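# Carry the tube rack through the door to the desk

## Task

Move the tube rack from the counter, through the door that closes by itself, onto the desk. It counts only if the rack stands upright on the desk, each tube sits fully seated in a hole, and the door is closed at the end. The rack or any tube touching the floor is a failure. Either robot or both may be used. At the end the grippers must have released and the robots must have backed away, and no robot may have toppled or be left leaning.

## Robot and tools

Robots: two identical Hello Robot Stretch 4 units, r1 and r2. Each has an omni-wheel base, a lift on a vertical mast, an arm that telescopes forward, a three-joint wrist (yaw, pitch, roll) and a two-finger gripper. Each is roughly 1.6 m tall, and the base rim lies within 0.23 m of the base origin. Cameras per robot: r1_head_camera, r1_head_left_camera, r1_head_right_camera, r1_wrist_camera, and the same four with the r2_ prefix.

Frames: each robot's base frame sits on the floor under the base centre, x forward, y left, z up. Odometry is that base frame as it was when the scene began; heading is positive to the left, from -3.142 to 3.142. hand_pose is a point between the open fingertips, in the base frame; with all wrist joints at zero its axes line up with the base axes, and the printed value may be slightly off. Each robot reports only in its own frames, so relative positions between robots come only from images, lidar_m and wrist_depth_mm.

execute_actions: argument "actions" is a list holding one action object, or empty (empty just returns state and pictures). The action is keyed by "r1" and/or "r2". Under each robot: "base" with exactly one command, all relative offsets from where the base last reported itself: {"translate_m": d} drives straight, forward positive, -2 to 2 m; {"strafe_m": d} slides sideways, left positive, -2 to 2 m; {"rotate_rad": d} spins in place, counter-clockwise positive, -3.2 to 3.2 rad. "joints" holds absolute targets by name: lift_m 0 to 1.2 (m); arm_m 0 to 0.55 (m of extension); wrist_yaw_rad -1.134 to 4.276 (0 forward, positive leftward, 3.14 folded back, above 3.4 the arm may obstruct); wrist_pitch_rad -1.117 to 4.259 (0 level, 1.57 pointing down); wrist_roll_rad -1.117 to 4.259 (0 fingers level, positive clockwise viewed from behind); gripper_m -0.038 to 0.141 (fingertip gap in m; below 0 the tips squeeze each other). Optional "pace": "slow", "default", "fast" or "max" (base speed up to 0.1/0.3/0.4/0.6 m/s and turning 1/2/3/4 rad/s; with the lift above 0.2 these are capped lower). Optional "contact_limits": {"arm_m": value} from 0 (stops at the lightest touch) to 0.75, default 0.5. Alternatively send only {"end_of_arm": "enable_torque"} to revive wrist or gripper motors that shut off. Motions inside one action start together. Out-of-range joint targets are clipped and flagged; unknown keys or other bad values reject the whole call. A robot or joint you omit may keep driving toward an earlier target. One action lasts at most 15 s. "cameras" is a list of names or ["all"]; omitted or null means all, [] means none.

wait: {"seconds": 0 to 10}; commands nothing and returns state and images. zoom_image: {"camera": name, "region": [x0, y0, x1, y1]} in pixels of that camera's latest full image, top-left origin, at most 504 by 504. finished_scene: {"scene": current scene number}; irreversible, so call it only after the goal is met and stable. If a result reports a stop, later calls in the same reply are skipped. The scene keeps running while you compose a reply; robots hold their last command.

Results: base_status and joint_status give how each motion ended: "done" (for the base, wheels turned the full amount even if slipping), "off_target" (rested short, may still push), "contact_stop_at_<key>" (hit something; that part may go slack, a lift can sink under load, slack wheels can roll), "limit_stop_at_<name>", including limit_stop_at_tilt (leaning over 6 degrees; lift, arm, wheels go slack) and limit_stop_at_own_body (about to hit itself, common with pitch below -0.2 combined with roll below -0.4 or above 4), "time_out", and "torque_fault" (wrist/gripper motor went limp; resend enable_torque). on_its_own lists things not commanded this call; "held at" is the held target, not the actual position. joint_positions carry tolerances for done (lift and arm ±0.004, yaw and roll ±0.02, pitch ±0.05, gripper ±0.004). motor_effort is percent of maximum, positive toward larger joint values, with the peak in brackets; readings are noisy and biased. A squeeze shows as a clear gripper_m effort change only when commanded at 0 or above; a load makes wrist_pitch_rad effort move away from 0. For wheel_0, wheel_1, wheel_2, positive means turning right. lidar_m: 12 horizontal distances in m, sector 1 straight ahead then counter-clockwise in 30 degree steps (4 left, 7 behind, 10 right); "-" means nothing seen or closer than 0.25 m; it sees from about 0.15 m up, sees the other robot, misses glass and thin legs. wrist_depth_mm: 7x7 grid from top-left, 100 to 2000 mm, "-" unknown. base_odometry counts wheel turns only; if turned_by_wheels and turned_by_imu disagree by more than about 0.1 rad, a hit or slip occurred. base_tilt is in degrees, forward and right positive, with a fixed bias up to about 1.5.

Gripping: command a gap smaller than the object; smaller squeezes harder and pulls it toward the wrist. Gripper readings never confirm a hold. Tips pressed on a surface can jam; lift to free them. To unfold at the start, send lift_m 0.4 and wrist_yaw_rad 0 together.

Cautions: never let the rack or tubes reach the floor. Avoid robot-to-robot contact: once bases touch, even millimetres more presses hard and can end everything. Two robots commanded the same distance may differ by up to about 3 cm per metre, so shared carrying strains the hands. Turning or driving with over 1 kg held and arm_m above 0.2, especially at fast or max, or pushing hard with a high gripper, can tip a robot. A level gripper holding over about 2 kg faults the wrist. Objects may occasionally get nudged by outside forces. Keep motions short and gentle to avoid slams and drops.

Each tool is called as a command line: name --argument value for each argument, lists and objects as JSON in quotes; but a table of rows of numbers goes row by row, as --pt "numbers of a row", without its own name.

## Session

execute_actions --actions '[]'

Scene clock: 0.00 s.
r1.base_odometry: x=+0.000 y=+0.000 heading=+0.000 (m, m, rad; r1's odometry frame)
r1.turned_by_wheels: +0.000 (rad since the last result)
r1.turned_by_imu: +0.000 (rad since the last result)
r1.base_tilt: forward=-0.6 right=-0.6 (deg)
r1.lidar_m: 0.93 0.76 0.75 0.91 1.69 1.70 2.08 1.13 1.13 0.97 0.84 0.82
r1.base_status: not commanded
r1.joint_positions: lift_m=+0.211 arm_m=+0.001 wrist_yaw_rad=+3.201 wrist_pitch_rad=+0.015 wrist_roll_rad=+0.010 gripper_m=+0.057
r1.joint_status: not commanded
r1.motor_effort: lift_m=+19 arm_m=+0 wrist_yaw_rad=+1 wrist_pitch_rad=-5 wrist_roll_rad=+0 gripper_m=-2 wheel_0=+0 wheel_1=+0 wheel_2=-1 (%)
r1.hand_pose: x=-0.1213 y=+0.0702 z=+0.3849 quat_wxyz=(-0.030, -0.008, +0.005, +1.000) (m; r1's base frame)
r1.wrist_depth_mm: - 133 132 - - 1756 1499 / - - 133 - - 1756 1499 / - 111 134 - - 1756 1499 / 139 136 187 - - 1756 1499 / 210 - - - - 1756 1499 / 211 1308 199 1255 195 1308 1308 / 212 842 904 - 891 854 904
r2.base_odometry: x=+0.000 y=+0.000 heading=+0.000 (m, m, rad; r2's odometry frame)
r2.turned_by_wheels: +0.000 (rad since the last result)
r2.turned_by_imu: +0.000 (rad since the last result)
r2.base_tilt: forward=-0.6 right=+0.3 (deg)
r2.lidar_m: 1.74 1.11 0.95 0.93 1.04 0.88 0.88 1.04 1.14 1.14 2.01 1.72
r2.base_status: not commanded
r2.joint_positions: lift_m=+0.221 arm_m=+0.002 wrist_yaw_rad=+3.104 wrist_pitch_rad=+0.014 wrist_roll_rad=-0.018 gripper_m=+0.057
r2.joint_status: not commanded
r2.motor_effort: lift_m=+19 arm_m=-1 wrist_yaw_rad=-1 wrist_pitch_rad=-7 wrist_roll_rad=-2 gripper_m=-1 wheel_0=+0 wheel_1=+0 wheel_2=+1 (%)
r2.hand_pose: x=-0.1118 y=+0.0983 z=+0.3950 quat_wxyz=(+0.019, -0.007, -0.009, +1.000) (m; r2's base frame)
r2.wrist_depth_mm: - 139 1042 1008 931 878 842 / - 120 164 1008 946 891 854 / - 125 176 1008 960 904 854 / 143 143 1042 1025 960 904 866 / 1255 1182 1078 1025 960 904 866 / 235 1182 198 1008 198 891 878 / 549 904 931 - 946 854 866
pictures: r1_head_camera, r1_head_left_camera, r1_head_right_camera, r1_wrist_camera, r2_head_camera, r2_head_left_camera, r2_head_right_camera, r2_wrist_camera
camera_calibration (this result's frames):
r1_wrist_camera: T_world_to_cam=[[-0.0804344, 0.996661, 0.014024, -0.0814775], [0.030573, 0.0165298, -0.999396, 0.43606], [-0.996291, -0.0799571, -0.0318004, 0.120754], [0, 0, 0, 1]] pos_world=[0.100421, 0.0836527, 0.440779]
r2_wrist_camera: T_world_to_cam=[[-0.00553075, 0.999974, -0.00469779, -0.0867301], [0.0573354, -0.00437302, -0.998345, 0.44874], [-0.99834, -0.00579095, -0.0573097, 0.137734], [0, 0, 0, 1]] pos_world=[0.111297, 0.0894878, 0.455484]
Images, in order (width x height): r1_head_camera 420x560, r1_head_left_camera 420x672, r1_head_right_camera 420x672, r1_wrist_camera 616x392, r2_head_camera 420x560, r2_head_left_camera 420x672, r2_head_right_camera 420x672, r2_wrist_camera 616x392.

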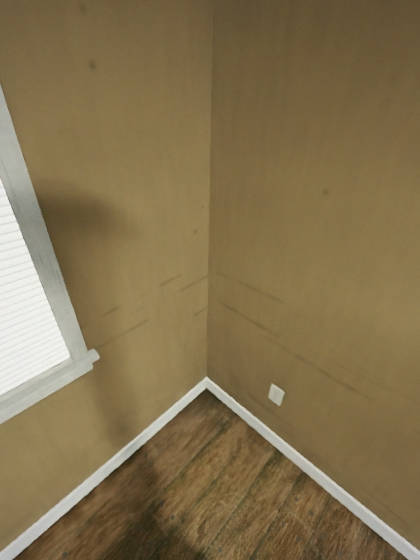

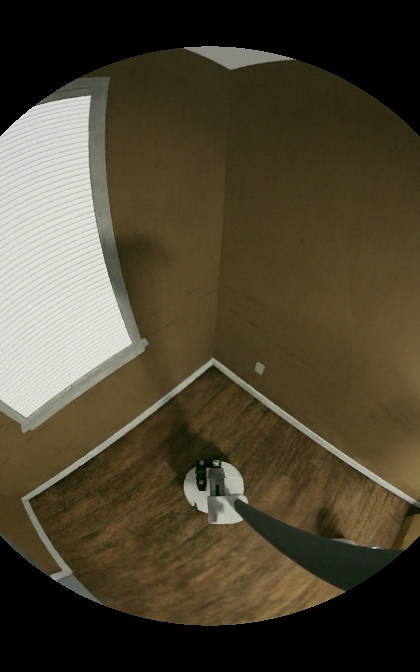

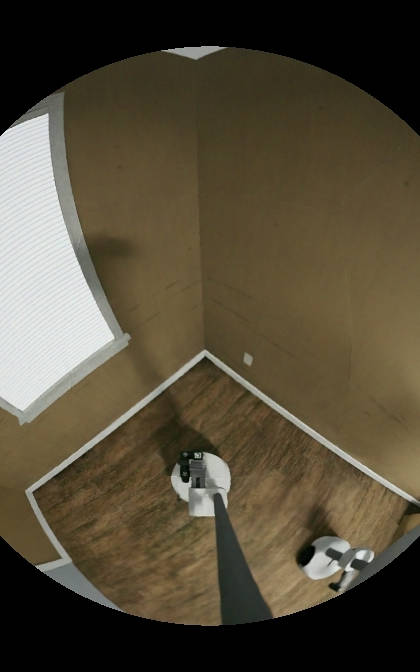

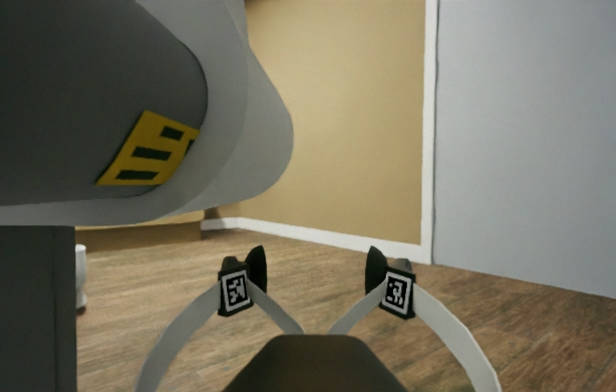

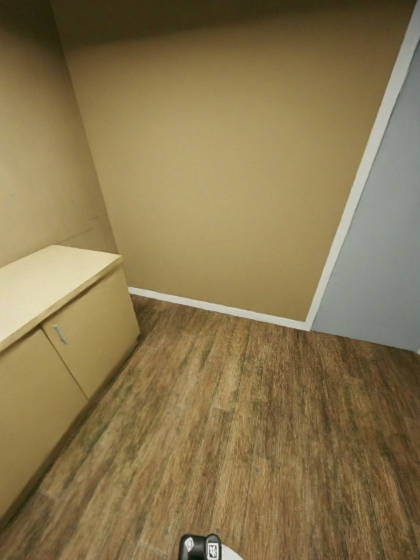

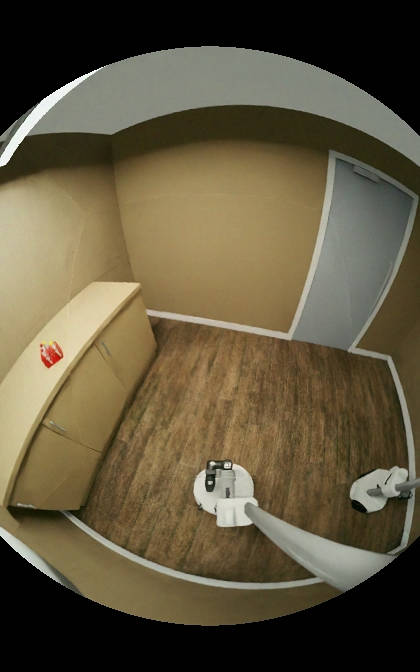

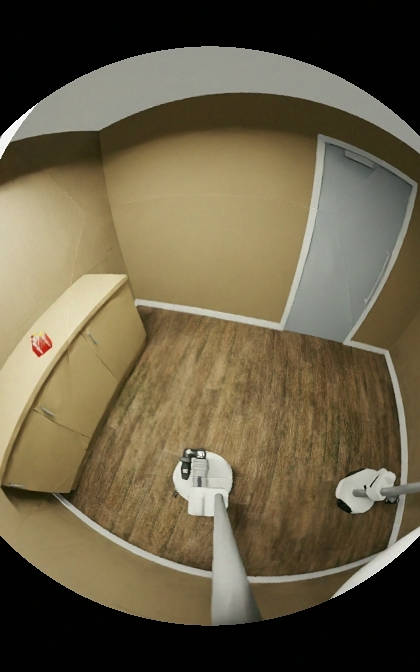

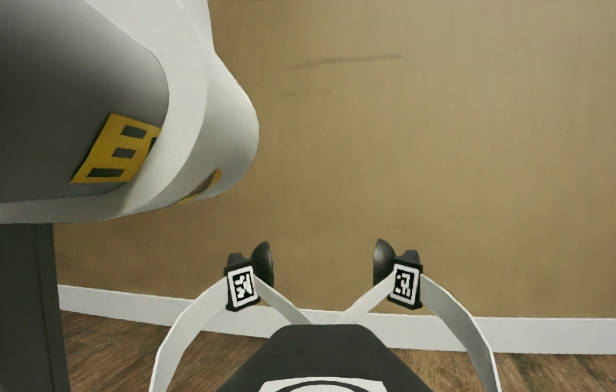

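execute_actions --actions '[{"r1":{"base":{"rotate_rad":2.35},"joints":{"lift_m":0.9,"wrist_yaw_rad":0,"gripper_m":0.1},"pace":"fast"},"r2":{"base":{"rotate_rad":1.35},"joints":{"lift_m":0.9,"wrist_yaw_rad":0,"gripper_m":0.12},"pace":"fast"}}]' --cameras '["r1_head_camera","r2_head_camera","r2_wrist_camera"]'

Scene clock: 8.97 s.
r1.base_odometry: x=+0.000 y=+0.000 heading=+2.350 (m, m, rad; r1's odometry frame)
r1.turned_by_wheels: +2.350 (rad since the last result)
r1.turned_by_imu: +2.398 (rad since the last result)
r1.base_tilt: forward=-0.7 right=-0.6 (deg)
r1.lidar_m: 1.66 1.80 2.39 1.12 1.20 0.88 0.84 0.87 0.81 0.74 0.81 1.16
r1.base_status: done
r1.joint_positions: lift_m=+0.900 arm_m=+0.001 wrist_yaw_rad=+0.000 wrist_pitch_rad=+0.015 wrist_roll_rad=+0.010 gripper_m=+0.100
r1.joint_status: all done
r1.motor_effort: lift_m=+22(21) arm_m=+0(1) wrist_yaw_rad=+0(10) wrist_pitch_rad=-5(5) wrist_roll_rad=+0(1) gripper_m=-4(2) wheel_0=-1(12) wheel_1=-1(6) wheel_2=+0(15) (%)
r1.hand_pose: x=+0.4603 y=-0.0874 z=+1.0737 quat_wxyz=(+1.000, +0.005, +0.007, +0.000) (m; r1's base frame)
r1.wrist_depth_mm: 1537 1499 1499 1464 1537 1464 1098 / 1537 1537 1537 1537 1499 1499 1060 / 1576 1537 1537 1537 1537 1499 1078 / 1576 1537 1576 1537 1576 1537 1060 / 1576 1576 1576 1576 1537 1499 1078 / 1618 1537 1576 1618 1576 1430 1060 / 1576 1576 1537 - 1537 1397 1078
r2.base_odometry: x=+0.000 y=+0.000 heading=+1.349 (m, m, rad; r2's odometry frame)
r2.turned_by_wheels: +1.349 (rad since the last result)
r2.turned_by_imu: +1.365 (rad since the last result)
r2.base_tilt: forward=-0.6 right=+0.2 (deg)
r2.lidar_m: 0.94 0.99 0.89 0.87 0.93 1.31 1.15 2.31 1.80 1.72 1.32 0.99
r2.base_status: done
r2.joint_positions: lift_m=+0.900 arm_m=+0.002 wrist_yaw_rad=+0.000 wrist_pitch_rad=+0.014 wrist_roll_rad=-0.018 gripper_m=+0.120
r2.joint_status: all done
r2.motor_effort: lift_m=+22(22) arm_m=-2(1) wrist_yaw_rad=-2(7) wrist_pitch_rad=-7(7) wrist_roll_rad=-2(2) gripper_m=+0(2) wheel_0=-4(11) wheel_1=-1(8) wheel_2=-1(12) (%)
r2.hand_pose: x=+0.4616 y=-0.0874 z=+1.0740 quat_wxyz=(+1.000, -0.009, +0.007, +0.000) (m; r2's base frame)
r2.wrist_depth_mm: 1336 1366 1366 1336 1308 1308 1281 / 1281 1366 1366 1366 1336 1308 1281 / 1281 1430 1336 1336 1336 1308 1336 / 1281 1430 1430 1366 1366 1308 1308 / 1229 1138 1118 1098 904 1008 960 / 788 768 768 732 741 723 741 / 788 788 788 - 750 750 741
pictures: r1_head_camera, r2_head_camera, r2_wrist_camera
camera_calibration (this result's frames):
r2_wrist_camera: T_world_to_cam=[[0.0438269, -0.999028, -0.00469738, -0.092087], [-0.0574504, 0.00217384, -0.998346, 1.1465], [0.997386, 0.0440243, -0.0572993, -0.16892], [0, 0, 0, 1]] pos_world=[0.238382, -0.0870532, 1.13449]
Images, in order (width x height): r1_head_camera 420x560, r2_head_camera 420x560, r2_wrist_camera 616x392.

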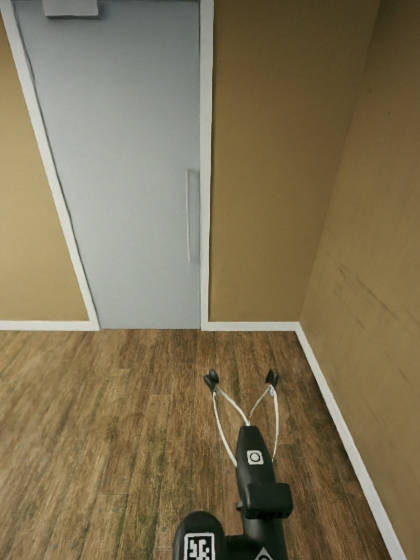

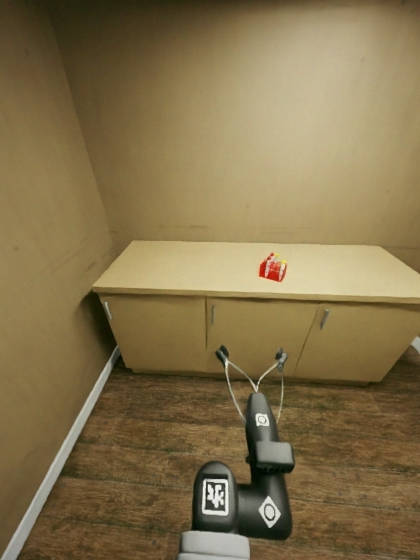

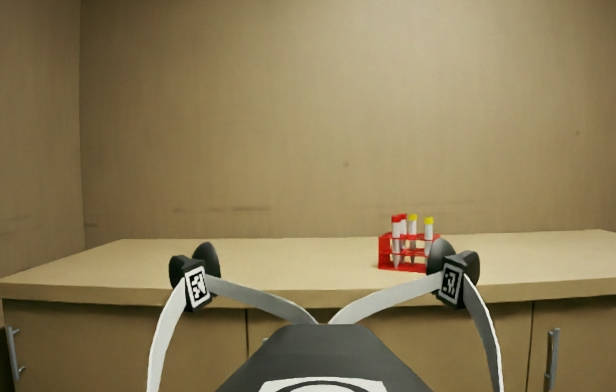

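execute_actions --actions '[{"r1":{"base":{"strafe_m":0.18},"pace":"fast"},"r2":{"base":{"translate_m":0.45},"pace":"fast"}}]' --cameras '[]'

execute_actions --actions '[{"r1":{"base":{"translate_m":1.03},"pace":"fast"},"r2":{"base":{"strafe_m":-0.12},"joints":{"lift_m":0.85,"wrist_pitch_rad":0.0}}}]' --cameras '["r1_wrist_camera","r2_head_camera","r2_wrist_camera"]'

zoom_image --camera "r2_head_camera" --region '[220,270,320,350]'

Scene clock: 22.10 s.
r1.base_odometry: x=-0.128 y=-0.126 heading=+2.350 (m, m, rad; r1's odometry frame)
r1.turned_by_wheels: +0.000 (rad since the last result)
r1.turned_by_imu: +0.002 (rad since the last result)
r1.base_tilt: forward=-0.7 right=-0.6 (deg)
r1.lidar_m: 1.67 1.81 2.21 1.39 1.21 0.88 0.84 0.87 0.97 0.92 1.00 1.41
r1.base_status: done
r1.joint_positions: lift_m=+0.900 arm_m=+0.001 wrist_yaw_rad=+0.000 wrist_pitch_rad=+0.015 wrist_roll_rad=+0.010 gripper_m=+0.100
r1.joint_status: not commanded
r1.motor_effort: lift_m=+21(22) arm_m=+0(1) wrist_yaw_rad=+1(1) wrist_pitch_rad=-5(5) wrist_roll_rad=+0(1) gripper_m=-3(0) wheel_0=+0(11) wheel_1=+0(10) wheel_2=-1(0) (%)
r1.hand_pose: x=+0.4603 y=-0.0874 z=+1.0737 quat_wxyz=(+1.000, +0.005, +0.007, +0.000) (m; r1's base frame)
r1.wrist_depth_mm: 1499 1537 1499 1537 1464 1464 1336 / 1576 1537 1499 1537 1537 1464 1336 / 1576 1537 1618 1499 1537 1576 1308 / 1537 1499 1537 1576 1499 1499 1336 / 1537 1537 1576 1576 1537 1499 1336 / 1576 1576 1537 1576 1537 1537 1308 / 1661 1618 1618 - 1576 1537 1308
r2.base_odometry: x=+0.099 y=+0.439 heading=+1.350 (m, m, rad; r2's odometry frame)
r2.turned_by_wheels: +0.001 (rad since the last result)
r2.turned_by_imu: -0.001 (rad since the last result)
r2.base_tilt: forward=-0.6 right=+0.2 (deg)
r2.lidar_m: 0.47 0.53 0.71 0.86 0.91 1.28 1.41 2.38 1.81 1.72 0.73 0.52
r2.base_status: done
r2.joint_positions: lift_m=+0.900 arm_m=+0.002 wrist_yaw_rad=+0.000 wrist_pitch_rad=+0.014 wrist_roll_rad=-0.018 gripper_m=+0.120
r2.joint_status: not commanded
r2.motor_effort: lift_m=+22(22) arm_m=-1(1) wrist_yaw_rad=-1(3) wrist_pitch_rad=-7(7) wrist_roll_rad=-2(2) gripper_m=+1(0) wheel_0=+5(6) wheel_1=+2(4) wheel_2=+0(12) (%)
r2.hand_pose: x=+0.4616 y=-0.0874 z=+1.0740 quat_wxyz=(+1.000, -0.009, +0.007, +0.000) (m; r2's base frame)
r2.wrist_depth_mm: 931 904 891 904 878 854 854 / 917 917 917 904 891 854 854 / 946 931 904 891 891 878 866 / 946 946 917 917 904 891 891 / 946 946 931 931 904 891 891 / 621 627 539 580 525 418 484 / 452 430 466 - 442 404 379
pictures: none
No camera images: the call's "cameras" was empty. Leave "cameras" out to get every camera's image.

Scene clock: 26.30 s.
r1.base_odometry: x=-0.852 y=+0.606 heading=+2.350 (m, m, rad; r1's odometry frame)
r1.turned_by_wheels: +0.000 (rad since the last result)
r1.turned_by_imu: -0.001 (rad since the last result)
r1.base_tilt: forward=-0.6 right=-0.6 (deg)
r1.lidar_m: 0.63 0.72 1.00 2.13 1.66 1.99 1.88 1.39 1.01 0.98 1.01 0.71
r1.base_status: done
r1.joint_positions: lift_m=+0.900 arm_m=+0.001 wrist_yaw_rad=+0.000 wrist_pitch_rad=+0.015 wrist_roll_rad=+0.010 gripper_m=+0.100
r1.joint_status: not commanded
r1.motor_effort: lift_m=+21(21) arm_m=-1(1) wrist_yaw_rad=+1(0) wrist_pitch_rad=-6(5) wrist_roll_rad=+1(1) gripper_m=+1(3) wheel_0=+0(7) wheel_1=+0(5) wheel_2=+0(3) (%)
r1.hand_pose: x=+0.4603 y=-0.0874 z=+1.0738 quat_wxyz=(+1.000, +0.005, +0.007, +0.000) (m; r1's base frame)
r1.wrist_depth_mm: 492 492 488 484 469 480 477 / 492 492 492 488 477 488 480 / 500 496 496 492 480 484 492 / 500 504 496 496 480 492 488 / 504 508 504 500 484 496 492 / 508 504 508 500 488 500 500 / 512 508 508 - 492 500 500
r2.base_odometry: x=+0.216 y=+0.413 heading=+1.350 (m, m, rad; r2's odometry frame)
r2.turned_by_wheels: +0.000 (rad since the last result)
r2.turned_by_imu: +0.000 (rad since the last result)
r2.base_tilt: forward=-0.5 right=+0.2 (deg)
r2.lidar_m: 0.48 0.51 0.72 0.98 1.06 1.45 2.64 1.64 1.68 1.61 0.73 0.52
r2.base_status: done
r2.joint_positions: lift_m=+0.850 arm_m=+0.002 wrist_yaw_rad=+0.000 wrist_pitch_rad=+0.003 wrist_roll_rad=-0.018 gripper_m=+0.120
r2.joint_status: all done
r2.motor_effort: lift_m=+16(19) arm_m=-1(1) wrist_yaw_rad=-3(0) wrist_pitch_rad=-7(10) wrist_roll_rad=-2(2) gripper_m=-1(1) wheel_0=+4(11) wheel_1=+0(9) wheel_2=+0(1) (%)
r2.hand_pose: x=+0.4616 y=-0.0874 z=+1.0277 quat_wxyz=(+1.000, -0.009, +0.001, +0.000) (m; r2's base frame)
r2.wrist_depth_mm: 931 917 904 904 878 854 854 / 946 917 904 904 891 866 866 / 946 931 917 904 904 866 866 / 960 946 931 917 891 891 878 / 960 946 917 917 430 820 788 / 496 504 430 424 377 410 459 / 357 343 373 - 362 332 338
pictures: r1_wrist_camera, r2_head_camera, r2_wrist_camera
camera_calibration (this result's frames):
r1_wrist_camera: T_world_to_cam=[[0.0212875, -0.999675, 0.0140232, -0.108613], [-0.0315485, -0.014691, -0.999394, 1.13515], [0.999276, 0.0208322, -0.031851, -0.200139], [0, 0, 0, 1]] pos_world=[0.238119, -0.0877319, 1.12962]
r2_wrist_camera: T_world_to_cam=[[0.043587, -0.999041, -0.00419877, -0.0927909], [-0.0460397, 0.00218967, -0.998937, 1.09569], [0.997988, 0.043734, -0.0459001, -0.183586], [0, 0, 0, 1]] pos_world=[0.237707, -0.0870722, 1.08571]
Images, in order (width x height): r1_wrist_camera 616x392, r2_head_camera 420x560, r2_wrist_camera 616x392.

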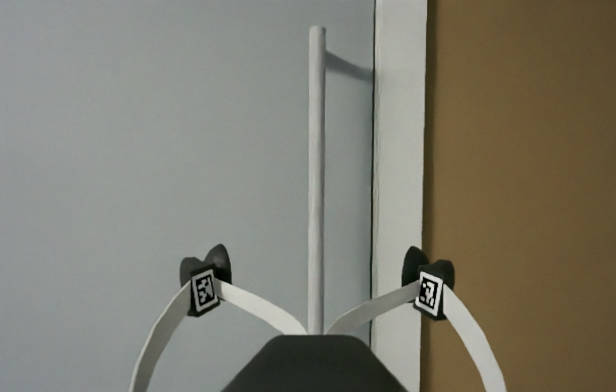

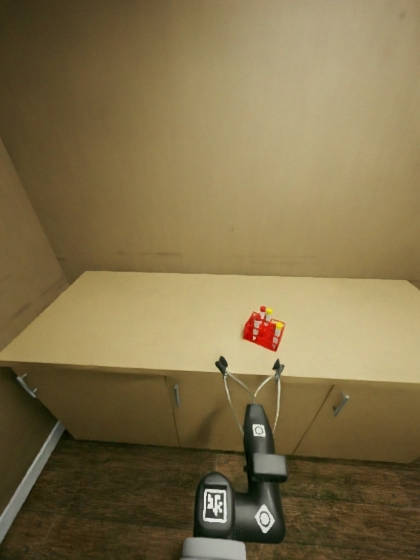

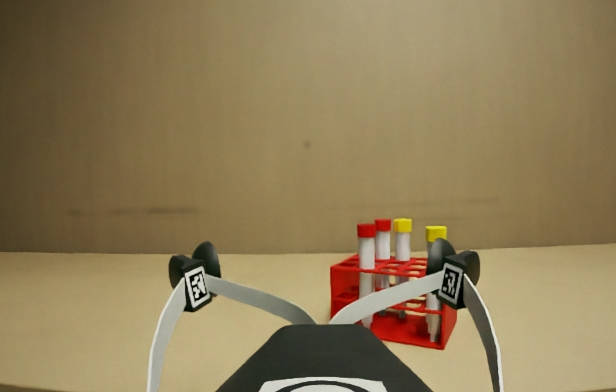

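Region (220, 270, 320, 350) of r2_head_camera's 420x560 image, scaled by 5.040, with more detail than that image has; it fills the top 403 rows of this view, and the rest is white.

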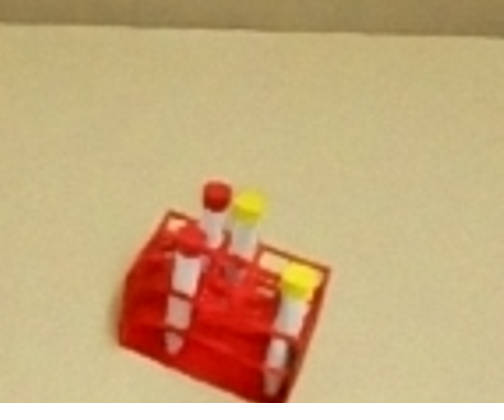

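execute_actions --actions '[{"r1":{"base":{"translate_m":0.16},"joints":{"arm_m":0.08}},"r2":{"base":{"strafe_m":-0.575},"joints":{"lift_m":0.9,"wrist_yaw_rad":1.14}}}]' --cameras '["r1_wrist_camera"]'

execute_actions --actions '[{"r1":{"joints":{"gripper_m":-0.03}},"r2":{"joints":{"arm_m":0.185}}}]' --cameras '["r1_wrist_camera"]'

execute_actions --actions '[{"r1":{"base":{"translate_m":-0.15},"pace":"slow"},"r2":{"joints":{"lift_m":0.78}}}]' --cameras '["r1_wrist_camera","r2_wrist_camera","r2_head_camera"]'

Scene clock: 38.27 s.
r1.base_odometry: x=-0.964 y=+0.720 heading=+2.350 (m, m, rad; r1's odometry frame)
r1.turned_by_wheels: +0.000 (rad since the last result)
r1.turned_by_imu: +0.001 (rad since the last result)
r1.base_tilt: forward=-0.6 right=-0.6 (deg)
r1.lidar_m: 0.49 0.57 0.77 1.47 1.42 2.14 2.03 1.39 1.04 0.98 0.77 0.54
r1.base_status: done
r1.joint_positions: lift_m=+0.900 arm_m=+0.079 wrist_yaw_rad=+0.000 wrist_pitch_rad=+0.015 wrist_roll_rad=+0.010 gripper_m=+0.100
r1.joint_status: all done
r1.motor_effort: lift_m=+21(21) arm_m=+6(6) wrist_yaw_rad=+0(1) wrist_pitch_rad=-6(6) wrist_roll_rad=+0(0) gripper_m=-2(0) wheel_0=+0(6) wheel_1=+1(4) wheel_2=+2(9) (%)
r1.hand_pose: x=+0.5383 y=-0.0874 z=+1.0738 quat_wxyz=(+1.000, +0.005, +0.007, +0.000) (m; r1's base frame)
r1.wrist_depth_mm: 252 252 251 250 250 236 247 / 254 254 254 253 251 237 249 / 256 257 254 253 253 239 251 / 259 257 257 256 255 240 252 / 260 259 259 257 255 241 254 / 264 262 260 191 258 244 256 / 265 264 262 - 260 245 257
r2.base_odometry: x=+0.777 y=+0.287 heading=+1.351 (m, m, rad; r2's odometry frame)
r2.turned_by_wheels: +0.000 (rad since the last result)
r2.turned_by_imu: +0.000 (rad since the last result)
r2.base_tilt: forward=-0.6 right=+0.3 (deg)
r2.lidar_m: 0.48 0.51 0.74 1.56 1.63 2.31 1.49 1.48 1.09 1.04 1.07 0.51
r2.base_status: done
r2.joint_positions: lift_m=+0.900 arm_m=+0.002 wrist_yaw_rad=+1.140 wrist_pitch_rad=+0.002 wrist_roll_rad=-0.018 gripper_m=+0.120
r2.joint_status: all done
r2.motor_effort: lift_m=+22(23) arm_m=-1(1) wrist_yaw_rad=+0(2) wrist_pitch_rad=-8(8) wrist_roll_rad=-3(3) gripper_m=+0(1) wheel_0=+3(13) wheel_1=-1(11) wheel_2=+0(0) (%)
r2.hand_pose: x=+0.3731 y=+0.2256 z=+1.0773 quat_wxyz=(+0.842, -0.008, -0.004, +0.540) (m; r2's base frame)
r2.wrist_depth_mm: 1281 1430 1499 1661 1397 1025 798 / 1308 1397 1537 1661 1430 1025 831 / 1308 1397 1537 1661 1430 1042 831 / 1336 1397 1537 1708 1430 1042 842 / 1336 1397 1499 1182 1138 946 831 / 1308 1397 1182 661 535 445 591 / 1336 1397 1576 - 469 427 433
pictures: r1_wrist_camera
camera_calibration (this result's frames):
r1_wrist_camera: T_world_to_cam=[[0.0213027, -0.999675, 0.0140234, -0.110279], [-0.0315364, -0.0146915, -0.999395, 1.13761], [0.999276, 0.0208475, -0.0318391, -0.278161], [0, 0, 0, 1]] pos_world=[0.316185, -0.0877309, 1.12962]
Images, in order (width x height): r1_wrist_camera 616x392.

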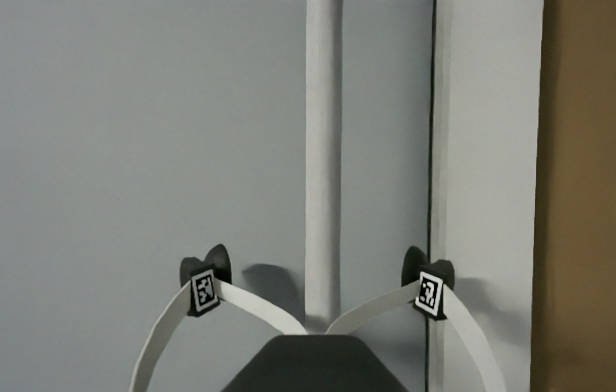

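Scene clock: 40.27 s.
r1.base_odometry: x=-0.965 y=+0.721 heading=+2.350 (m, m, rad; r1's odometry frame)
r1.turned_by_wheels: +0.000 (rad since the last result)
r1.turned_by_imu: -0.012 (rad since the last result)
r1.base_tilt: forward=-0.5 right=-0.6 (deg)
r1.lidar_m: 0.47 0.55 0.78 1.51 1.46 2.14 2.02 1.41 1.04 1.00 0.76 0.54
r1.base_status: not commanded
r1.joint_positions: lift_m=+0.900 arm_m=+0.081 wrist_yaw_rad=+0.007 wrist_pitch_rad=+0.016 wrist_roll_rad=+0.010 gripper_m=-0.029
r1.joint_status: all done
r1.on_its_own: wrist_yaw_rad is at rest, and its effort (-17) is outside its rest range (-13 to +13)
r1.motor_effort: lift_m=+22(21) arm_m=-4(6) wrist_yaw_rad=-17(19) wrist_pitch_rad=-8(9) wrist_roll_rad=+0(0) gripper_m=-23(27) wheel_0=-6(8) wheel_1=-3(7) wheel_2=+10(10) (%)
r1.hand_pose: x=+0.5406 y=-0.0855 z=+1.0735 quat_wxyz=(+1.000, +0.005, +0.008, +0.003) (m; r1's base frame)
r1.wrist_depth_mm: 243 242 241 240 238 231 243 / 245 245 242 241 241 233 243 / 247 246 244 243 242 233 246 / 249 246 247 244 245 235 248 / 251 250 249 202 245 236 250 / 252 250 180 182 182 238 252 / 254 252 252 - 250 240 254
r2.base_odometry: x=+0.777 y=+0.287 heading=+1.351 (m, m, rad; r2's odometry frame)
r2.turned_by_wheels: +0.000 (rad since the last result)
r2.turned_by_imu: +0.000 (rad since the last result)
r2.base_tilt: forward=-0.5 right=+0.2 (deg)
r2.lidar_m: 0.48 0.52 0.71 1.55 1.62 2.29 1.47 1.44 1.08 1.04 1.12 0.50
r2.base_status: not commanded
r2.joint_positions: lift_m=+0.900 arm_m=+0.184 wrist_yaw_rad=+1.140 wrist_pitch_rad=+0.002 wrist_roll_rad=-0.018 gripper_m=+0.120
r2.joint_status: all done
r2.motor_effort: lift_m=+22(21) arm_m=+5(7) wrist_yaw_rad=+0(0) wrist_pitch_rad=-7(7) wrist_roll_rad=-2(2) gripper_m=+2(2) wheel_0=+3(4) wheel_1=-1(1) wheel_2=+0(1) (%)
r2.hand_pose: x=+0.5550 y=+0.2256 z=+1.0773 quat_wxyz=(+0.842, -0.008, -0.004, +0.540) (m; r2's base frame)
r2.wrist_depth_mm: 1281 1397 1499 1576 1118 788 647 / 1308 1397 1499 1661 1098 809 640 / 1308 1397 1499 1618 1138 820 654 / 1308 1430 1576 1661 1160 831 654 / 1281 1397 1205 1182 1042 768 661 / 1336 1397 554 382 535 544 585 / 1336 1397 512 - 462 424 433
pictures: r1_wrist_camera
camera_calibration (this result's frames):
r1_wrist_camera: T_world_to_cam=[[0.0279148, -0.999512, 0.0140037, -0.111958], [-0.0323486, -0.0149051, -0.999366, 1.13784], [0.999087, 0.0274441, -0.0327489, -0.278866], [0, 0, 0, 1]] pos_world=[0.318544, -0.0872909, 1.12956]
Images, in order (width x height): r1_wrist_camera 616x392.

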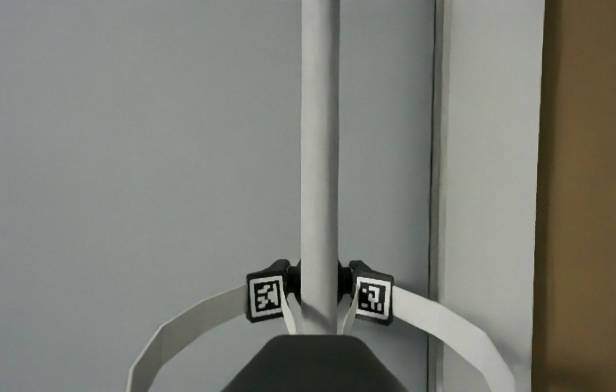

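Scene clock: 43.03 s.
r1.base_odometry: x=-0.860 y=+0.614 heading=+2.352 (m, m, rad; r1's odometry frame)
r1.turned_by_wheels: +0.002 (rad since the last result)
r1.turned_by_imu: -0.033 (rad since the last result)
r1.base_tilt: forward=-0.5 right=-0.6 (deg)
r1.lidar_m: 0.45 0.59 0.93 1.41 1.42 2.04 1.88 1.50 1.04 1.00 1.02 0.57
r1.base_status: done
r1.joint_positions: lift_m=+0.900 arm_m=+0.081 wrist_yaw_rad=+0.031 wrist_pitch_rad=+0.016 wrist_roll_rad=+0.010 gripper_m=-0.029
r1.joint_status: not commanded
r1.on_its_own: wrist_yaw_rad is at rest, and its effort (-89) is outside its rest range (-13 to +13)
r1.motor_effort: lift_m=+21(21) arm_m=-5(5) wrist_yaw_rad=-89(90) wrist_pitch_rad=-9(10) wrist_roll_rad=+1(0) gripper_m=-29(31) wheel_0=+9(8) wheel_1=-2(4) wheel_2=+23(22) (%)
r1.hand_pose: x=+0.5429 y=-0.0783 z=+1.0734 quat_wxyz=(+1.000, +0.005, +0.008, +0.016) (m; r1's base frame)
r1.wrist_depth_mm: 283 267 253 236 230 379 377 / 286 271 256 237 232 379 379 / 290 272 257 238 233 387 384 / 290 273 259 241 234 387 387 / 293 276 263 204 236 392 392 / 294 278 181 182 182 394 392 / 300 277 266 - 236 387 394
r2.base_odometry: x=+0.777 y=+0.287 heading=+1.351 (m, m, rad; r2's odometry frame)
r2.turned_by_wheels: +0.000 (rad since the last result)
r2.turned_by_imu: +0.000 (rad since the last result)
r2.base_tilt: forward=-0.6 right=+0.3 (deg)
r2.lidar_m: 0.50 0.52 0.72 1.56 1.64 2.27 1.45 1.46 1.10 1.03 1.10 0.53
r2.base_status: not commanded
r2.joint_positions: lift_m=+0.780 arm_m=+0.184 wrist_yaw_rad=+1.140 wrist_pitch_rad=+0.002 wrist_roll_rad=-0.018 gripper_m=+0.120
r2.joint_status: all done
r2.motor_effort: lift_m=+16(19) arm_m=+5(5) wrist_yaw_rad=-1(0) wrist_pitch_rad=-6(7) wrist_roll_rad=-2(2) gripper_m=+0(1) wheel_0=+3(4) wheel_1=-1(1) wheel_2=+0(0) (%)
r2.hand_pose: x=+0.5550 y=+0.2256 z=+0.9579 quat_wxyz=(+0.842, -0.008, -0.004, +0.540) (m; r2's base frame)
r2.wrist_depth_mm: 1308 1366 1499 1618 1098 788 640 / 1281 1397 1576 1618 1118 798 647 / 1336 1430 1576 1661 1118 820 647 / 1308 1430 1537 1464 1042 831 661 / 1336 1430 549 373 452 480 469 / 1308 1397 279 278 252 255 272 / 1336 1430 591 - 214 197 -
pictures: r1_wrist_camera, r2_head_camera, r2_wrist_camera
camera_calibration (this result's frames):
r1_wrist_camera: T_world_to_cam=[[0.0525542, -0.99852, 0.0140011, -0.118167], [-0.0321804, -0.0157065, -0.999359, 1.1378], [0.998099, 0.0520699, -0.0329582, -0.278613], [0, 0, 0, 1]] pos_world=[0.320908, -0.0856137, 1.12954]
r2_wrist_camera: T_world_to_cam=[[0.925939, -0.377651, -0.00417868, -0.414315], [-0.0210242, -0.0404945, -0.998959, 1.02531], [0.377088, 0.925062, -0.0454352, -0.148328], [0, 0, 0, 1]] pos_world=[0.461119, 0.0222651, 1.01577]
Images, in order (width x height): r1_wrist_camera 616x392, r2_head_camera 420x560, r2_wrist_camera 616x392.

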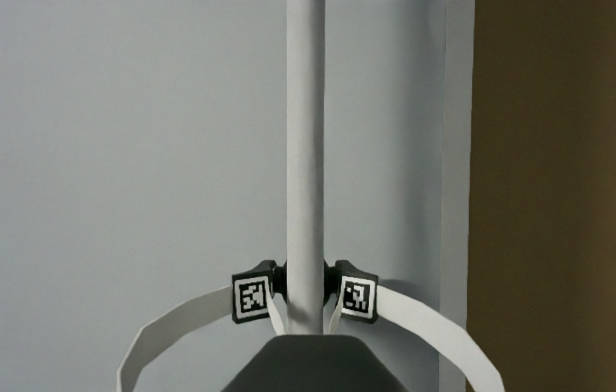

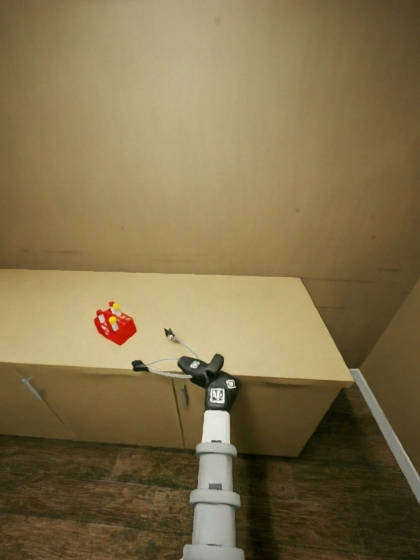

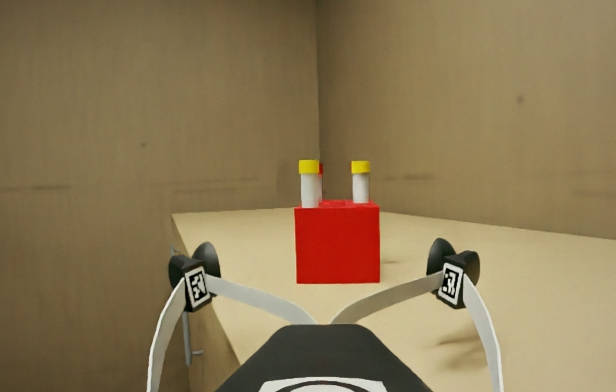

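execute_actions --actions '[{"r1":{"base":{"strafe_m":0.06},"pace":"slow"},"r2":{"base":{"strafe_m":0.11},"joints":{"arm_m":0.245},"pace":"slow"}}]' --cameras '["r2_wrist_camera"]'

execute_actions --actions '[{"r1":{"base":{"translate_m":-0.15},"joints":{"arm_m":0.17},"pace":"slow"}}]' --cameras '[]'

execute_actions --actions '[{"r1":{"base":{"strafe_m":0.08},"joints":{"arm_m":0.04},"pace":"slow"}}]' --cameras '[]'

Scene clock: 55.03 s.
r1.base_odometry: x=-0.902 y=+0.572 heading=+2.351 (m, m, rad; r1's odometry frame)
r1.turned_by_wheels: -0.002 (rad since the last result)
r1.turned_by_imu: -0.114 (rad since the last result)
r1.base_tilt: forward=-0.5 right=-0.6 (deg)
r1.lidar_m: 0.45 0.57 0.81 1.68 1.35 2.14 1.90 1.90 1.20 1.09 1.10 0.54
r1.base_status: done
r1.joint_positions: lift_m=+0.900 arm_m=+0.081 wrist_yaw_rad=-0.007 wrist_pitch_rad=+0.016 wrist_roll_rad=+0.010 gripper_m=-0.029
r1.joint_status: not commanded
r1.on_its_own: wrist_yaw_rad is at rest, and its effort (+22) is outside its rest range (-13 to +13)
r1.motor_effort: lift_m=+21(21) arm_m=-5(6) wrist_yaw_rad=+22(89) wrist_pitch_rad=-8(9) wrist_roll_rad=+1(0) gripper_m=-25(28) wheel_0=-18(23) wheel_1=-5(5) wheel_2=+1(27) (%)
r1.hand_pose: x=+0.5397 y=-0.0895 z=+1.0735 quat_wxyz=(+1.000, +0.005, +0.008, -0.004) (m; r1's base frame)
r1.wrist_depth_mm: 243 242 240 239 237 415 427 / 246 244 243 242 240 418 430 / 247 246 245 242 241 421 439 / 250 248 247 244 243 427 442 / 251 249 248 190 245 427 445 / 254 251 179 183 181 430 449 / 254 253 252 - 249 427 459
r2.base_odometry: x=+0.669 y=+0.311 heading=+1.350 (m, m, rad; r2's odometry frame)
r2.turned_by_wheels: +0.000 (rad since the last result)
r2.turned_by_imu: +0.000 (rad since the last result)
r2.base_tilt: forward=-0.5 right=+0.3 (deg)
r2.lidar_m: 0.48 0.53 0.74 1.42 1.50 2.14 1.38 1.37 1.19 1.14 0.72 0.52
r2.base_status: done
r2.joint_positions: lift_m=+0.780 arm_m=+0.244 wrist_yaw_rad=+1.140 wrist_pitch_rad=+0.002 wrist_roll_rad=-0.018 gripper_m=+0.120
r2.joint_status: all done
r2.motor_effort: lift_m=+16(16) arm_m=+5(2) wrist_yaw_rad=+2(0) wrist_pitch_rad=-6(6) wrist_roll_rad=-2(2) gripper_m=+0(1) wheel_0=-5(8) wheel_1=+3(6) wheel_2=+0(0) (%)
r2.hand_pose: x=+0.6150 y=+0.2255 z=+0.9580 quat_wxyz=(+0.842, -0.008, -0.004, +0.539) (m; r2's base frame)
r2.wrist_depth_mm: 1205 1308 1430 1464 1008 723 591 / 1229 1308 1397 1499 1025 732 585 / 1182 1308 1430 1464 1042 750 591 / 1229 1308 1397 327 931 759 603 / 1229 1281 554 246 243 484 480 / 1229 1255 257 245 244 255 274 / 1255 1281 223 - 215 198 -
pictures: r2_wrist_camera
camera_calibration (this result's frames):
r2_wrist_camera: T_world_to_cam=[[0.925822, -0.377936, -0.00416802, -0.469806], [-0.0209365, -0.0402708, -0.998969, 1.02654], [0.377379, 0.924955, -0.0451963, -0.171291], [0, 0, 0, 1]] pos_world=[0.521091, 0.0222199, 1.01578]
Images, in order (width x height): r2_wrist_camera 616x392.

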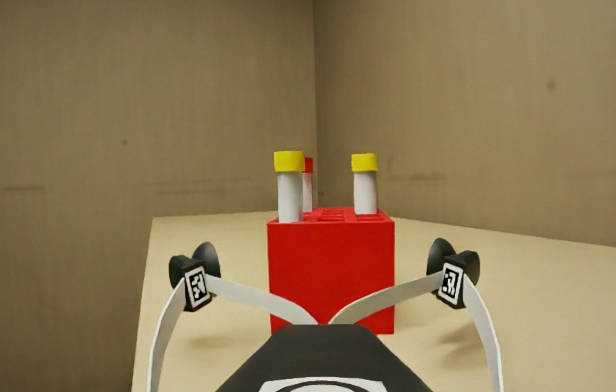

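Scene clock: 57.80 s.
r1.base_odometry: x=-0.797 y=+0.466 heading=+2.351 (m, m, rad; r1's odometry frame)
r1.turned_by_wheels: +0.001 (rad since the last result)
r1.turned_by_imu: -0.089 (rad since the last result)
r1.base_tilt: forward=-0.5 right=-0.6 (deg)
r1.lidar_m: 0.56 0.65 0.91 1.65 1.28 2.12 1.80 1.79 1.26 1.14 1.15 0.89
r1.base_status: done
r1.joint_positions: lift_m=+0.900 arm_m=+0.171 wrist_yaw_rad=+0.012 wrist_pitch_rad=+0.015 wrist_roll_rad=+0.010 gripper_m=-0.029
r1.joint_status: all done
r1.on_its_own: wrist_yaw_rad is at rest, and its effort (-36) is outside its rest range (-13 to +13)
r1.motor_effort: lift_m=+21(21) arm_m=-4(6) wrist_yaw_rad=-36(35) wrist_pitch_rad=-6(8) wrist_roll_rad=+0(0) gripper_m=-21(25) wheel_0=-3(20) wheel_1=-4(11) wheel_2=+14(16) (%)
r1.hand_pose: x=+0.6311 y=-0.0838 z=+1.0738 quat_wxyz=(+1.000, +0.005, +0.007, +0.006) (m; r1's base frame)
r1.wrist_depth_mm: 247 245 244 241 239 484 508 / 248 247 245 241 241 492 517 / 250 249 247 244 243 488 521 / 252 250 248 245 245 500 525 / 254 252 250 190 245 500 535 / 257 253 179 182 179 508 535 / 257 256 254 - 250 500 539
r2.base_odometry: x=+0.669 y=+0.311 heading=+1.350 (m, m, rad; r2's odometry frame)
r2.turned_by_wheels: +0.000 (rad since the last result)
r2.turned_by_imu: +0.000 (rad since the last result)
r2.base_tilt: forward=-0.6 right=+0.3 (deg)
r2.lidar_m: 0.47 0.52 0.74 1.45 1.53 2.14 1.29 1.27 1.19 1.12 0.70 0.51
r2.base_status: not commanded
r2.joint_positions: lift_m=+0.780 arm_m=+0.244 wrist_yaw_rad=+1.140 wrist_pitch_rad=+0.002 wrist_roll_rad=-0.018 gripper_m=+0.120
r2.joint_status: not commanded
r2.motor_effort: lift_m=+16(16) arm_m=+5(5) wrist_yaw_rad=+1(0) wrist_pitch_rad=-6(6) wrist_roll_rad=-2(3) gripper_m=+0(2) wheel_0=-5(5) wheel_1=+3(3) wheel_2=+0(0) (%)
r2.hand_pose: x=+0.6150 y=+0.2255 z=+0.9580 quat_wxyz=(+0.842, -0.008, -0.004, +0.539) (m; r2's base frame)
r2.wrist_depth_mm: 1205 1281 1397 1499 1008 723 585 / 1182 1281 1430 1537 1025 723 591 / 1205 1281 1397 1499 1042 741 597 / 1205 1281 1430 327 931 750 603 / 1229 1281 559 245 244 484 477 / 1229 1281 257 247 243 255 274 / 1229 1281 223 - 216 198 -
pictures: none
No camera images: the call's "cameras" was empty. Leave "cameras" out to get every camera's image.

Scene clock: 60.40 s.
r1.base_odometry: x=-0.854 y=+0.410 heading=+2.352 (m, m, rad; r1's odometry frame)
r1.turned_by_wheels: +0.001 (rad since the last result)
r1.turned_by_imu: -0.369 (rad since the last result)
r1.base_tilt: forward=-0.6 right=-0.6 (deg)
r1.lidar_m: 0.42 0.44 0.55 0.89 1.83 1.18 2.05 1.90 1.95 1.35 1.30 0.54
r1.base_status: done
r1.joint_positions: lift_m=+0.900 arm_m=+0.043 wrist_yaw_rad=+0.011 wrist_pitch_rad=+0.016 wrist_roll_rad=+0.010 gripper_m=-0.029
r1.joint_status: all done
r1.on_its_own: wrist_yaw_rad is at rest, and its effort (-32) is outside its rest range (-13 to +13)
r1.motor_effort: lift_m=+21(21) arm_m=-14(20) wrist_yaw_rad=-32(44) wrist_pitch_rad=-10(11) wrist_roll_rad=+0(0) gripper_m=-23(25) wheel_0=-3(24) wheel_1=-2(21) wheel_2=+13(7) (%)
r1.hand_pose: x=+0.5029 y=-0.0842 z=+1.0733 quat_wxyz=(+1.000, +0.005, +0.008, +0.006) (m; r1's base frame)
r1.wrist_depth_mm: 211 221 230 237 255 854 960 / 212 222 232 238 257 854 960 / 214 223 234 241 715 866 976 / 215 224 236 242 715 891 960 / 216 226 236 190 723 891 976 / 218 228 179 182 180 891 976 / 219 226 239 - 759 842 976
r2.base_odometry: x=+0.669 y=+0.311 heading=+1.350 (m, m, rad; r2's odometry frame)
r2.turned_by_wheels: +0.000 (rad since the last result)
r2.turned_by_imu: +0.000 (rad since the last result)
r2.base_tilt: forward=-0.6 right=+0.2 (deg)
r2.lidar_m: 0.48 0.53 0.73 1.46 1.54 2.10 1.22 1.20 1.18 1.14 0.72 0.51
r2.base_status: not commanded
r2.joint_positions: lift_m=+0.780 arm_m=+0.244 wrist_yaw_rad=+1.140 wrist_pitch_rad=+0.002 wrist_roll_rad=-0.018 gripper_m=+0.120
r2.joint_status: not commanded
r2.motor_effort: lift_m=+16(16) arm_m=+5(5) wrist_yaw_rad=+0(1) wrist_pitch_rad=-6(6) wrist_roll_rad=-2(3) gripper_m=+1(4) wheel_0=-5(5) wheel_1=+3(3) wheel_2=+0(0) (%)
r2.hand_pose: x=+0.6150 y=+0.2255 z=+0.9580 quat_wxyz=(+0.842, -0.008, -0.004, +0.539) (m; r2's base frame)
r2.wrist_depth_mm: 1205 1308 1397 1499 1008 723 591 / 1205 1281 1397 1464 1025 732 585 / 1229 1281 1430 1537 1042 750 591 / 1205 1308 1397 327 946 750 597 / 1205 1308 554 246 243 484 477 / 1229 1281 257 245 243 255 273 / 1229 1281 223 - 215 198 -
pictures: none
No camera images: the call's "cameras" was empty. Leave "cameras" out to get every camera's image.

execute_actions --actions '[{"r2":{"base":{"strafe_m":0.064},"joints":{"arm_m":0.274},"pace":"slow"}}]' --cameras '["r2_wrist_camera"]'

execute_actions --actions '[{"r2":{"joints":{"gripper_m":0.025}}}]' --cameras '["r2_wrist_camera","r1_head_left_camera","r1_head_camera"]'

Scene clock: 67.73 s.
r1.base_odometry: x=-0.854 y=+0.410 heading=+2.352 (m, m, rad; r1's odometry frame)
r1.turned_by_wheels: +0.000 (rad since the last result)
r1.turned_by_imu: +0.001 (rad since the last result)
r1.base_tilt: forward=-0.5 right=-0.6 (deg)
r1.lidar_m: 0.44 0.45 0.56 0.87 1.82 1.20 2.04 1.91 1.96 1.34 1.29 0.55
r1.base_status: not commanded
r1.joint_positions: lift_m=+0.900 arm_m=+0.043 wrist_yaw_rad=+0.011 wrist_pitch_rad=+0.016 wrist_roll_rad=+0.010 gripper_m=-0.029
r1.joint_status: not commanded
r1.on_its_own: wrist_yaw_rad is at rest, and its effort (-31) is outside its rest range (-13 to +13)
r1.motor_effort: lift_m=+21(21) arm_m=-15(15) wrist_yaw_rad=-31(33) wrist_pitch_rad=-9(9) wrist_roll_rad=+0(0) gripper_m=-24(25) wheel_0=-3(3) wheel_1=-1(1) wheel_2=+12(12) (%)
r1.hand_pose: x=+0.5029 y=-0.0842 z=+1.0733 quat_wxyz=(+1.000, +0.005, +0.008, +0.006) (m; r1's base frame)
r1.wrist_depth_mm: 211 220 230 237 254 854 946 / 212 222 232 237 255 854 960 / 214 224 233 240 707 878 960 / 215 224 236 242 715 878 960 / 216 227 237 190 723 891 960 / 217 228 179 183 180 904 976 / 220 226 239 - 750 842 976
r2.base_odometry: x=+0.607 y=+0.325 heading=+1.350 (m, m, rad; r2's odometry frame)
r2.turned_by_wheels: +0.000 (rad since the last result)
r2.turned_by_imu: -0.001 (rad since the last result)
r2.base_tilt: forward=-0.6 right=+0.2 (deg)
r2.lidar_m: 0.49 0.53 0.71 1.40 1.45 2.04 1.31 1.21 1.25 1.21 0.72 0.51
r2.base_status: done
r2.joint_positions: lift_m=+0.780 arm_m=+0.273 wrist_yaw_rad=+1.139 wrist_pitch_rad=+0.002 wrist_roll_rad=-0.018 gripper_m=+0.120
r2.joint_status: all done
r2.motor_effort: lift_m=+15(16) arm_m=+5(5) wrist_yaw_rad=+2(0) wrist_pitch_rad=-6(6) wrist_roll_rad=-2(3) gripper_m=-1(0) wheel_0=-7(10) wheel_1=+2(7) wheel_2=+0(0) (%)
r2.hand_pose: x=+0.6441 y=+0.2255 z=+0.9580 quat_wxyz=(+0.842, -0.008, -0.004, +0.539) (m; r2's base frame)
r2.wrist_depth_mm: 1138 1255 1336 1430 976 683 564 / 1118 1255 1366 1430 976 699 559 / 1160 1229 1366 1430 946 707 569 / 1160 1255 1336 281 904 715 569 / 1160 842 231 185 201 488 477 / 1160 304 195 184 183 255 274 / 1182 206 208 - 202 198 -
pictures: r2_wrist_camera
camera_calibration (this result's frames):
r2_wrist_camera: T_world_to_cam=[[0.925717, -0.378195, -0.00413952, -0.496638], [-0.0209065, -0.040239, -0.998971, 1.02713], [0.37764, 0.924851, -0.0451567, -0.182391], [0, 0, 0, 1]] pos_world=[0.550098, 0.0221887, 1.01578]
Images, in order (width x height): r2_wrist_camera 616x392.

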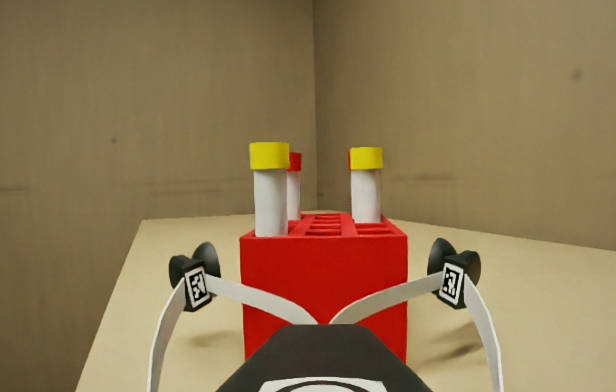

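Scene clock: 69.57 s.
r1.base_odometry: x=-0.854 y=+0.410 heading=+2.352 (m, m, rad; r1's odometry frame)
r1.turned_by_wheels: +0.000 (rad since the last result)
r1.turned_by_imu: +0.000 (rad since the last result)
r1.base_tilt: forward=-0.5 right=-0.6 (deg)
r1.lidar_m: 0.44 0.46 0.55 0.84 1.82 1.19 2.06 1.91 1.93 1.36 1.30 0.55
r1.base_status: not commanded
r1.joint_positions: lift_m=+0.900 arm_m=+0.043 wrist_yaw_rad=+0.011 wrist_pitch_rad=+0.016 wrist_roll_rad=+0.010 gripper_m=-0.029
r1.joint_status: not commanded
r1.on_its_own: wrist_yaw_rad is at rest, and its effort (-33) is outside its rest range (-13 to +13)
r1.motor_effort: lift_m=+21(20) arm_m=-15(15) wrist_yaw_rad=-33(32) wrist_pitch_rad=-10(9) wrist_roll_rad=+0(1) gripper_m=-24(24) wheel_0=-3(3) wheel_1=-1(2) wheel_2=+12(12) (%)
r1.hand_pose: x=+0.5029 y=-0.0842 z=+1.0733 quat_wxyz=(+1.000, +0.005, +0.008, +0.006) (m; r1's base frame)
r1.wrist_depth_mm: 211 220 230 237 254 854 960 / 212 222 232 239 256 866 960 / 214 224 234 241 707 891 946 / 214 225 236 242 715 878 960 / 216 227 236 190 723 904 976 / 218 228 178 183 180 904 976 / 220 226 239 - 759 854 976
r2.base_odometry: x=+0.607 y=+0.325 heading=+1.350 (m, m, rad; r2's odometry frame)
r2.turned_by_wheels: +0.000 (rad since the last result)
r2.turned_by_imu: +0.000 (rad since the last result)
r2.base_tilt: forward=-0.6 right=+0.2 (deg)
r2.lidar_m: 0.49 0.52 0.73 1.38 1.47 2.01 1.29 1.22 1.27 1.19 0.70 0.51
r2.base_status: not commanded
r2.joint_positions: lift_m=+0.780 arm_m=+0.273 wrist_yaw_rad=+1.140 wrist_pitch_rad=-0.001 wrist_roll_rad=-0.018 gripper_m=+0.025
r2.joint_status: all done
r2.motor_effort: lift_m=+16(15) arm_m=+5(6) wrist_yaw_rad=-2(2) wrist_pitch_rad=+1(6) wrist_roll_rad=-3(1) gripper_m=-22(21) wheel_0=-6(7) wheel_1=+1(1) wheel_2=+0(0) (%)
r2.hand_pose: x=+0.6439 y=+0.2256 z=+0.9587 quat_wxyz=(+0.842, -0.008, -0.005, +0.540) (m; r2's base frame)
r2.wrist_depth_mm: 1138 1229 1336 1430 960 683 564 / 1160 1255 1366 1430 960 699 559 / 1182 1205 1366 1464 931 707 569 / 1160 1229 1336 274 891 723 574 / 1182 878 492 176 188 508 484 / 1182 307 182 177 174 179 277 / 1160 208 210 - 204 200 -
pictures: r1_head_camera, r1_head_left_camera, r2_wrist_camera
camera_calibration (this result's frames):
r2_wrist_camera: T_world_to_cam=[[0.926021, -0.37745, -0.0040351, -0.496884], [-0.0198787, -0.0380892, -0.999077, 1.02678], [0.376948, 0.925246, -0.0427746, -0.184371], [0, 0, 0, 1]] pos_world=[0.550034, 0.0221487, 1.01594]
Images, in order (width x height): r1_head_camera 420x560, r1_head_left_camera 420x672, r2_wrist_camera 616x392.

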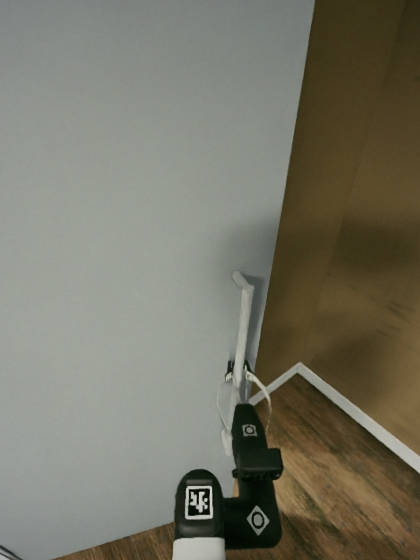

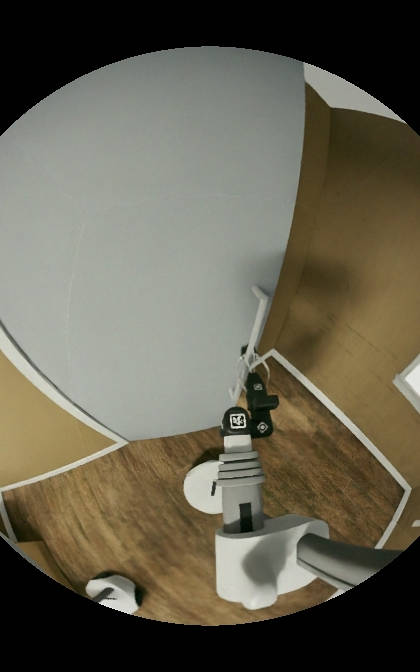

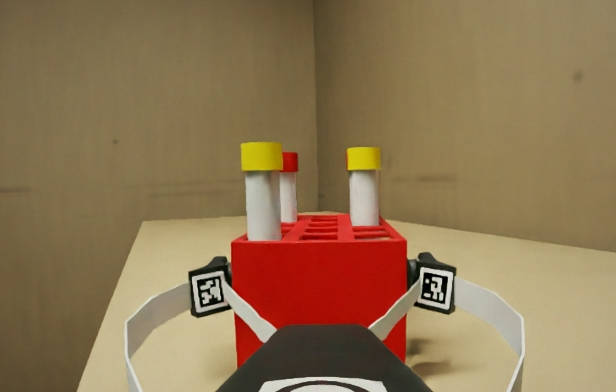

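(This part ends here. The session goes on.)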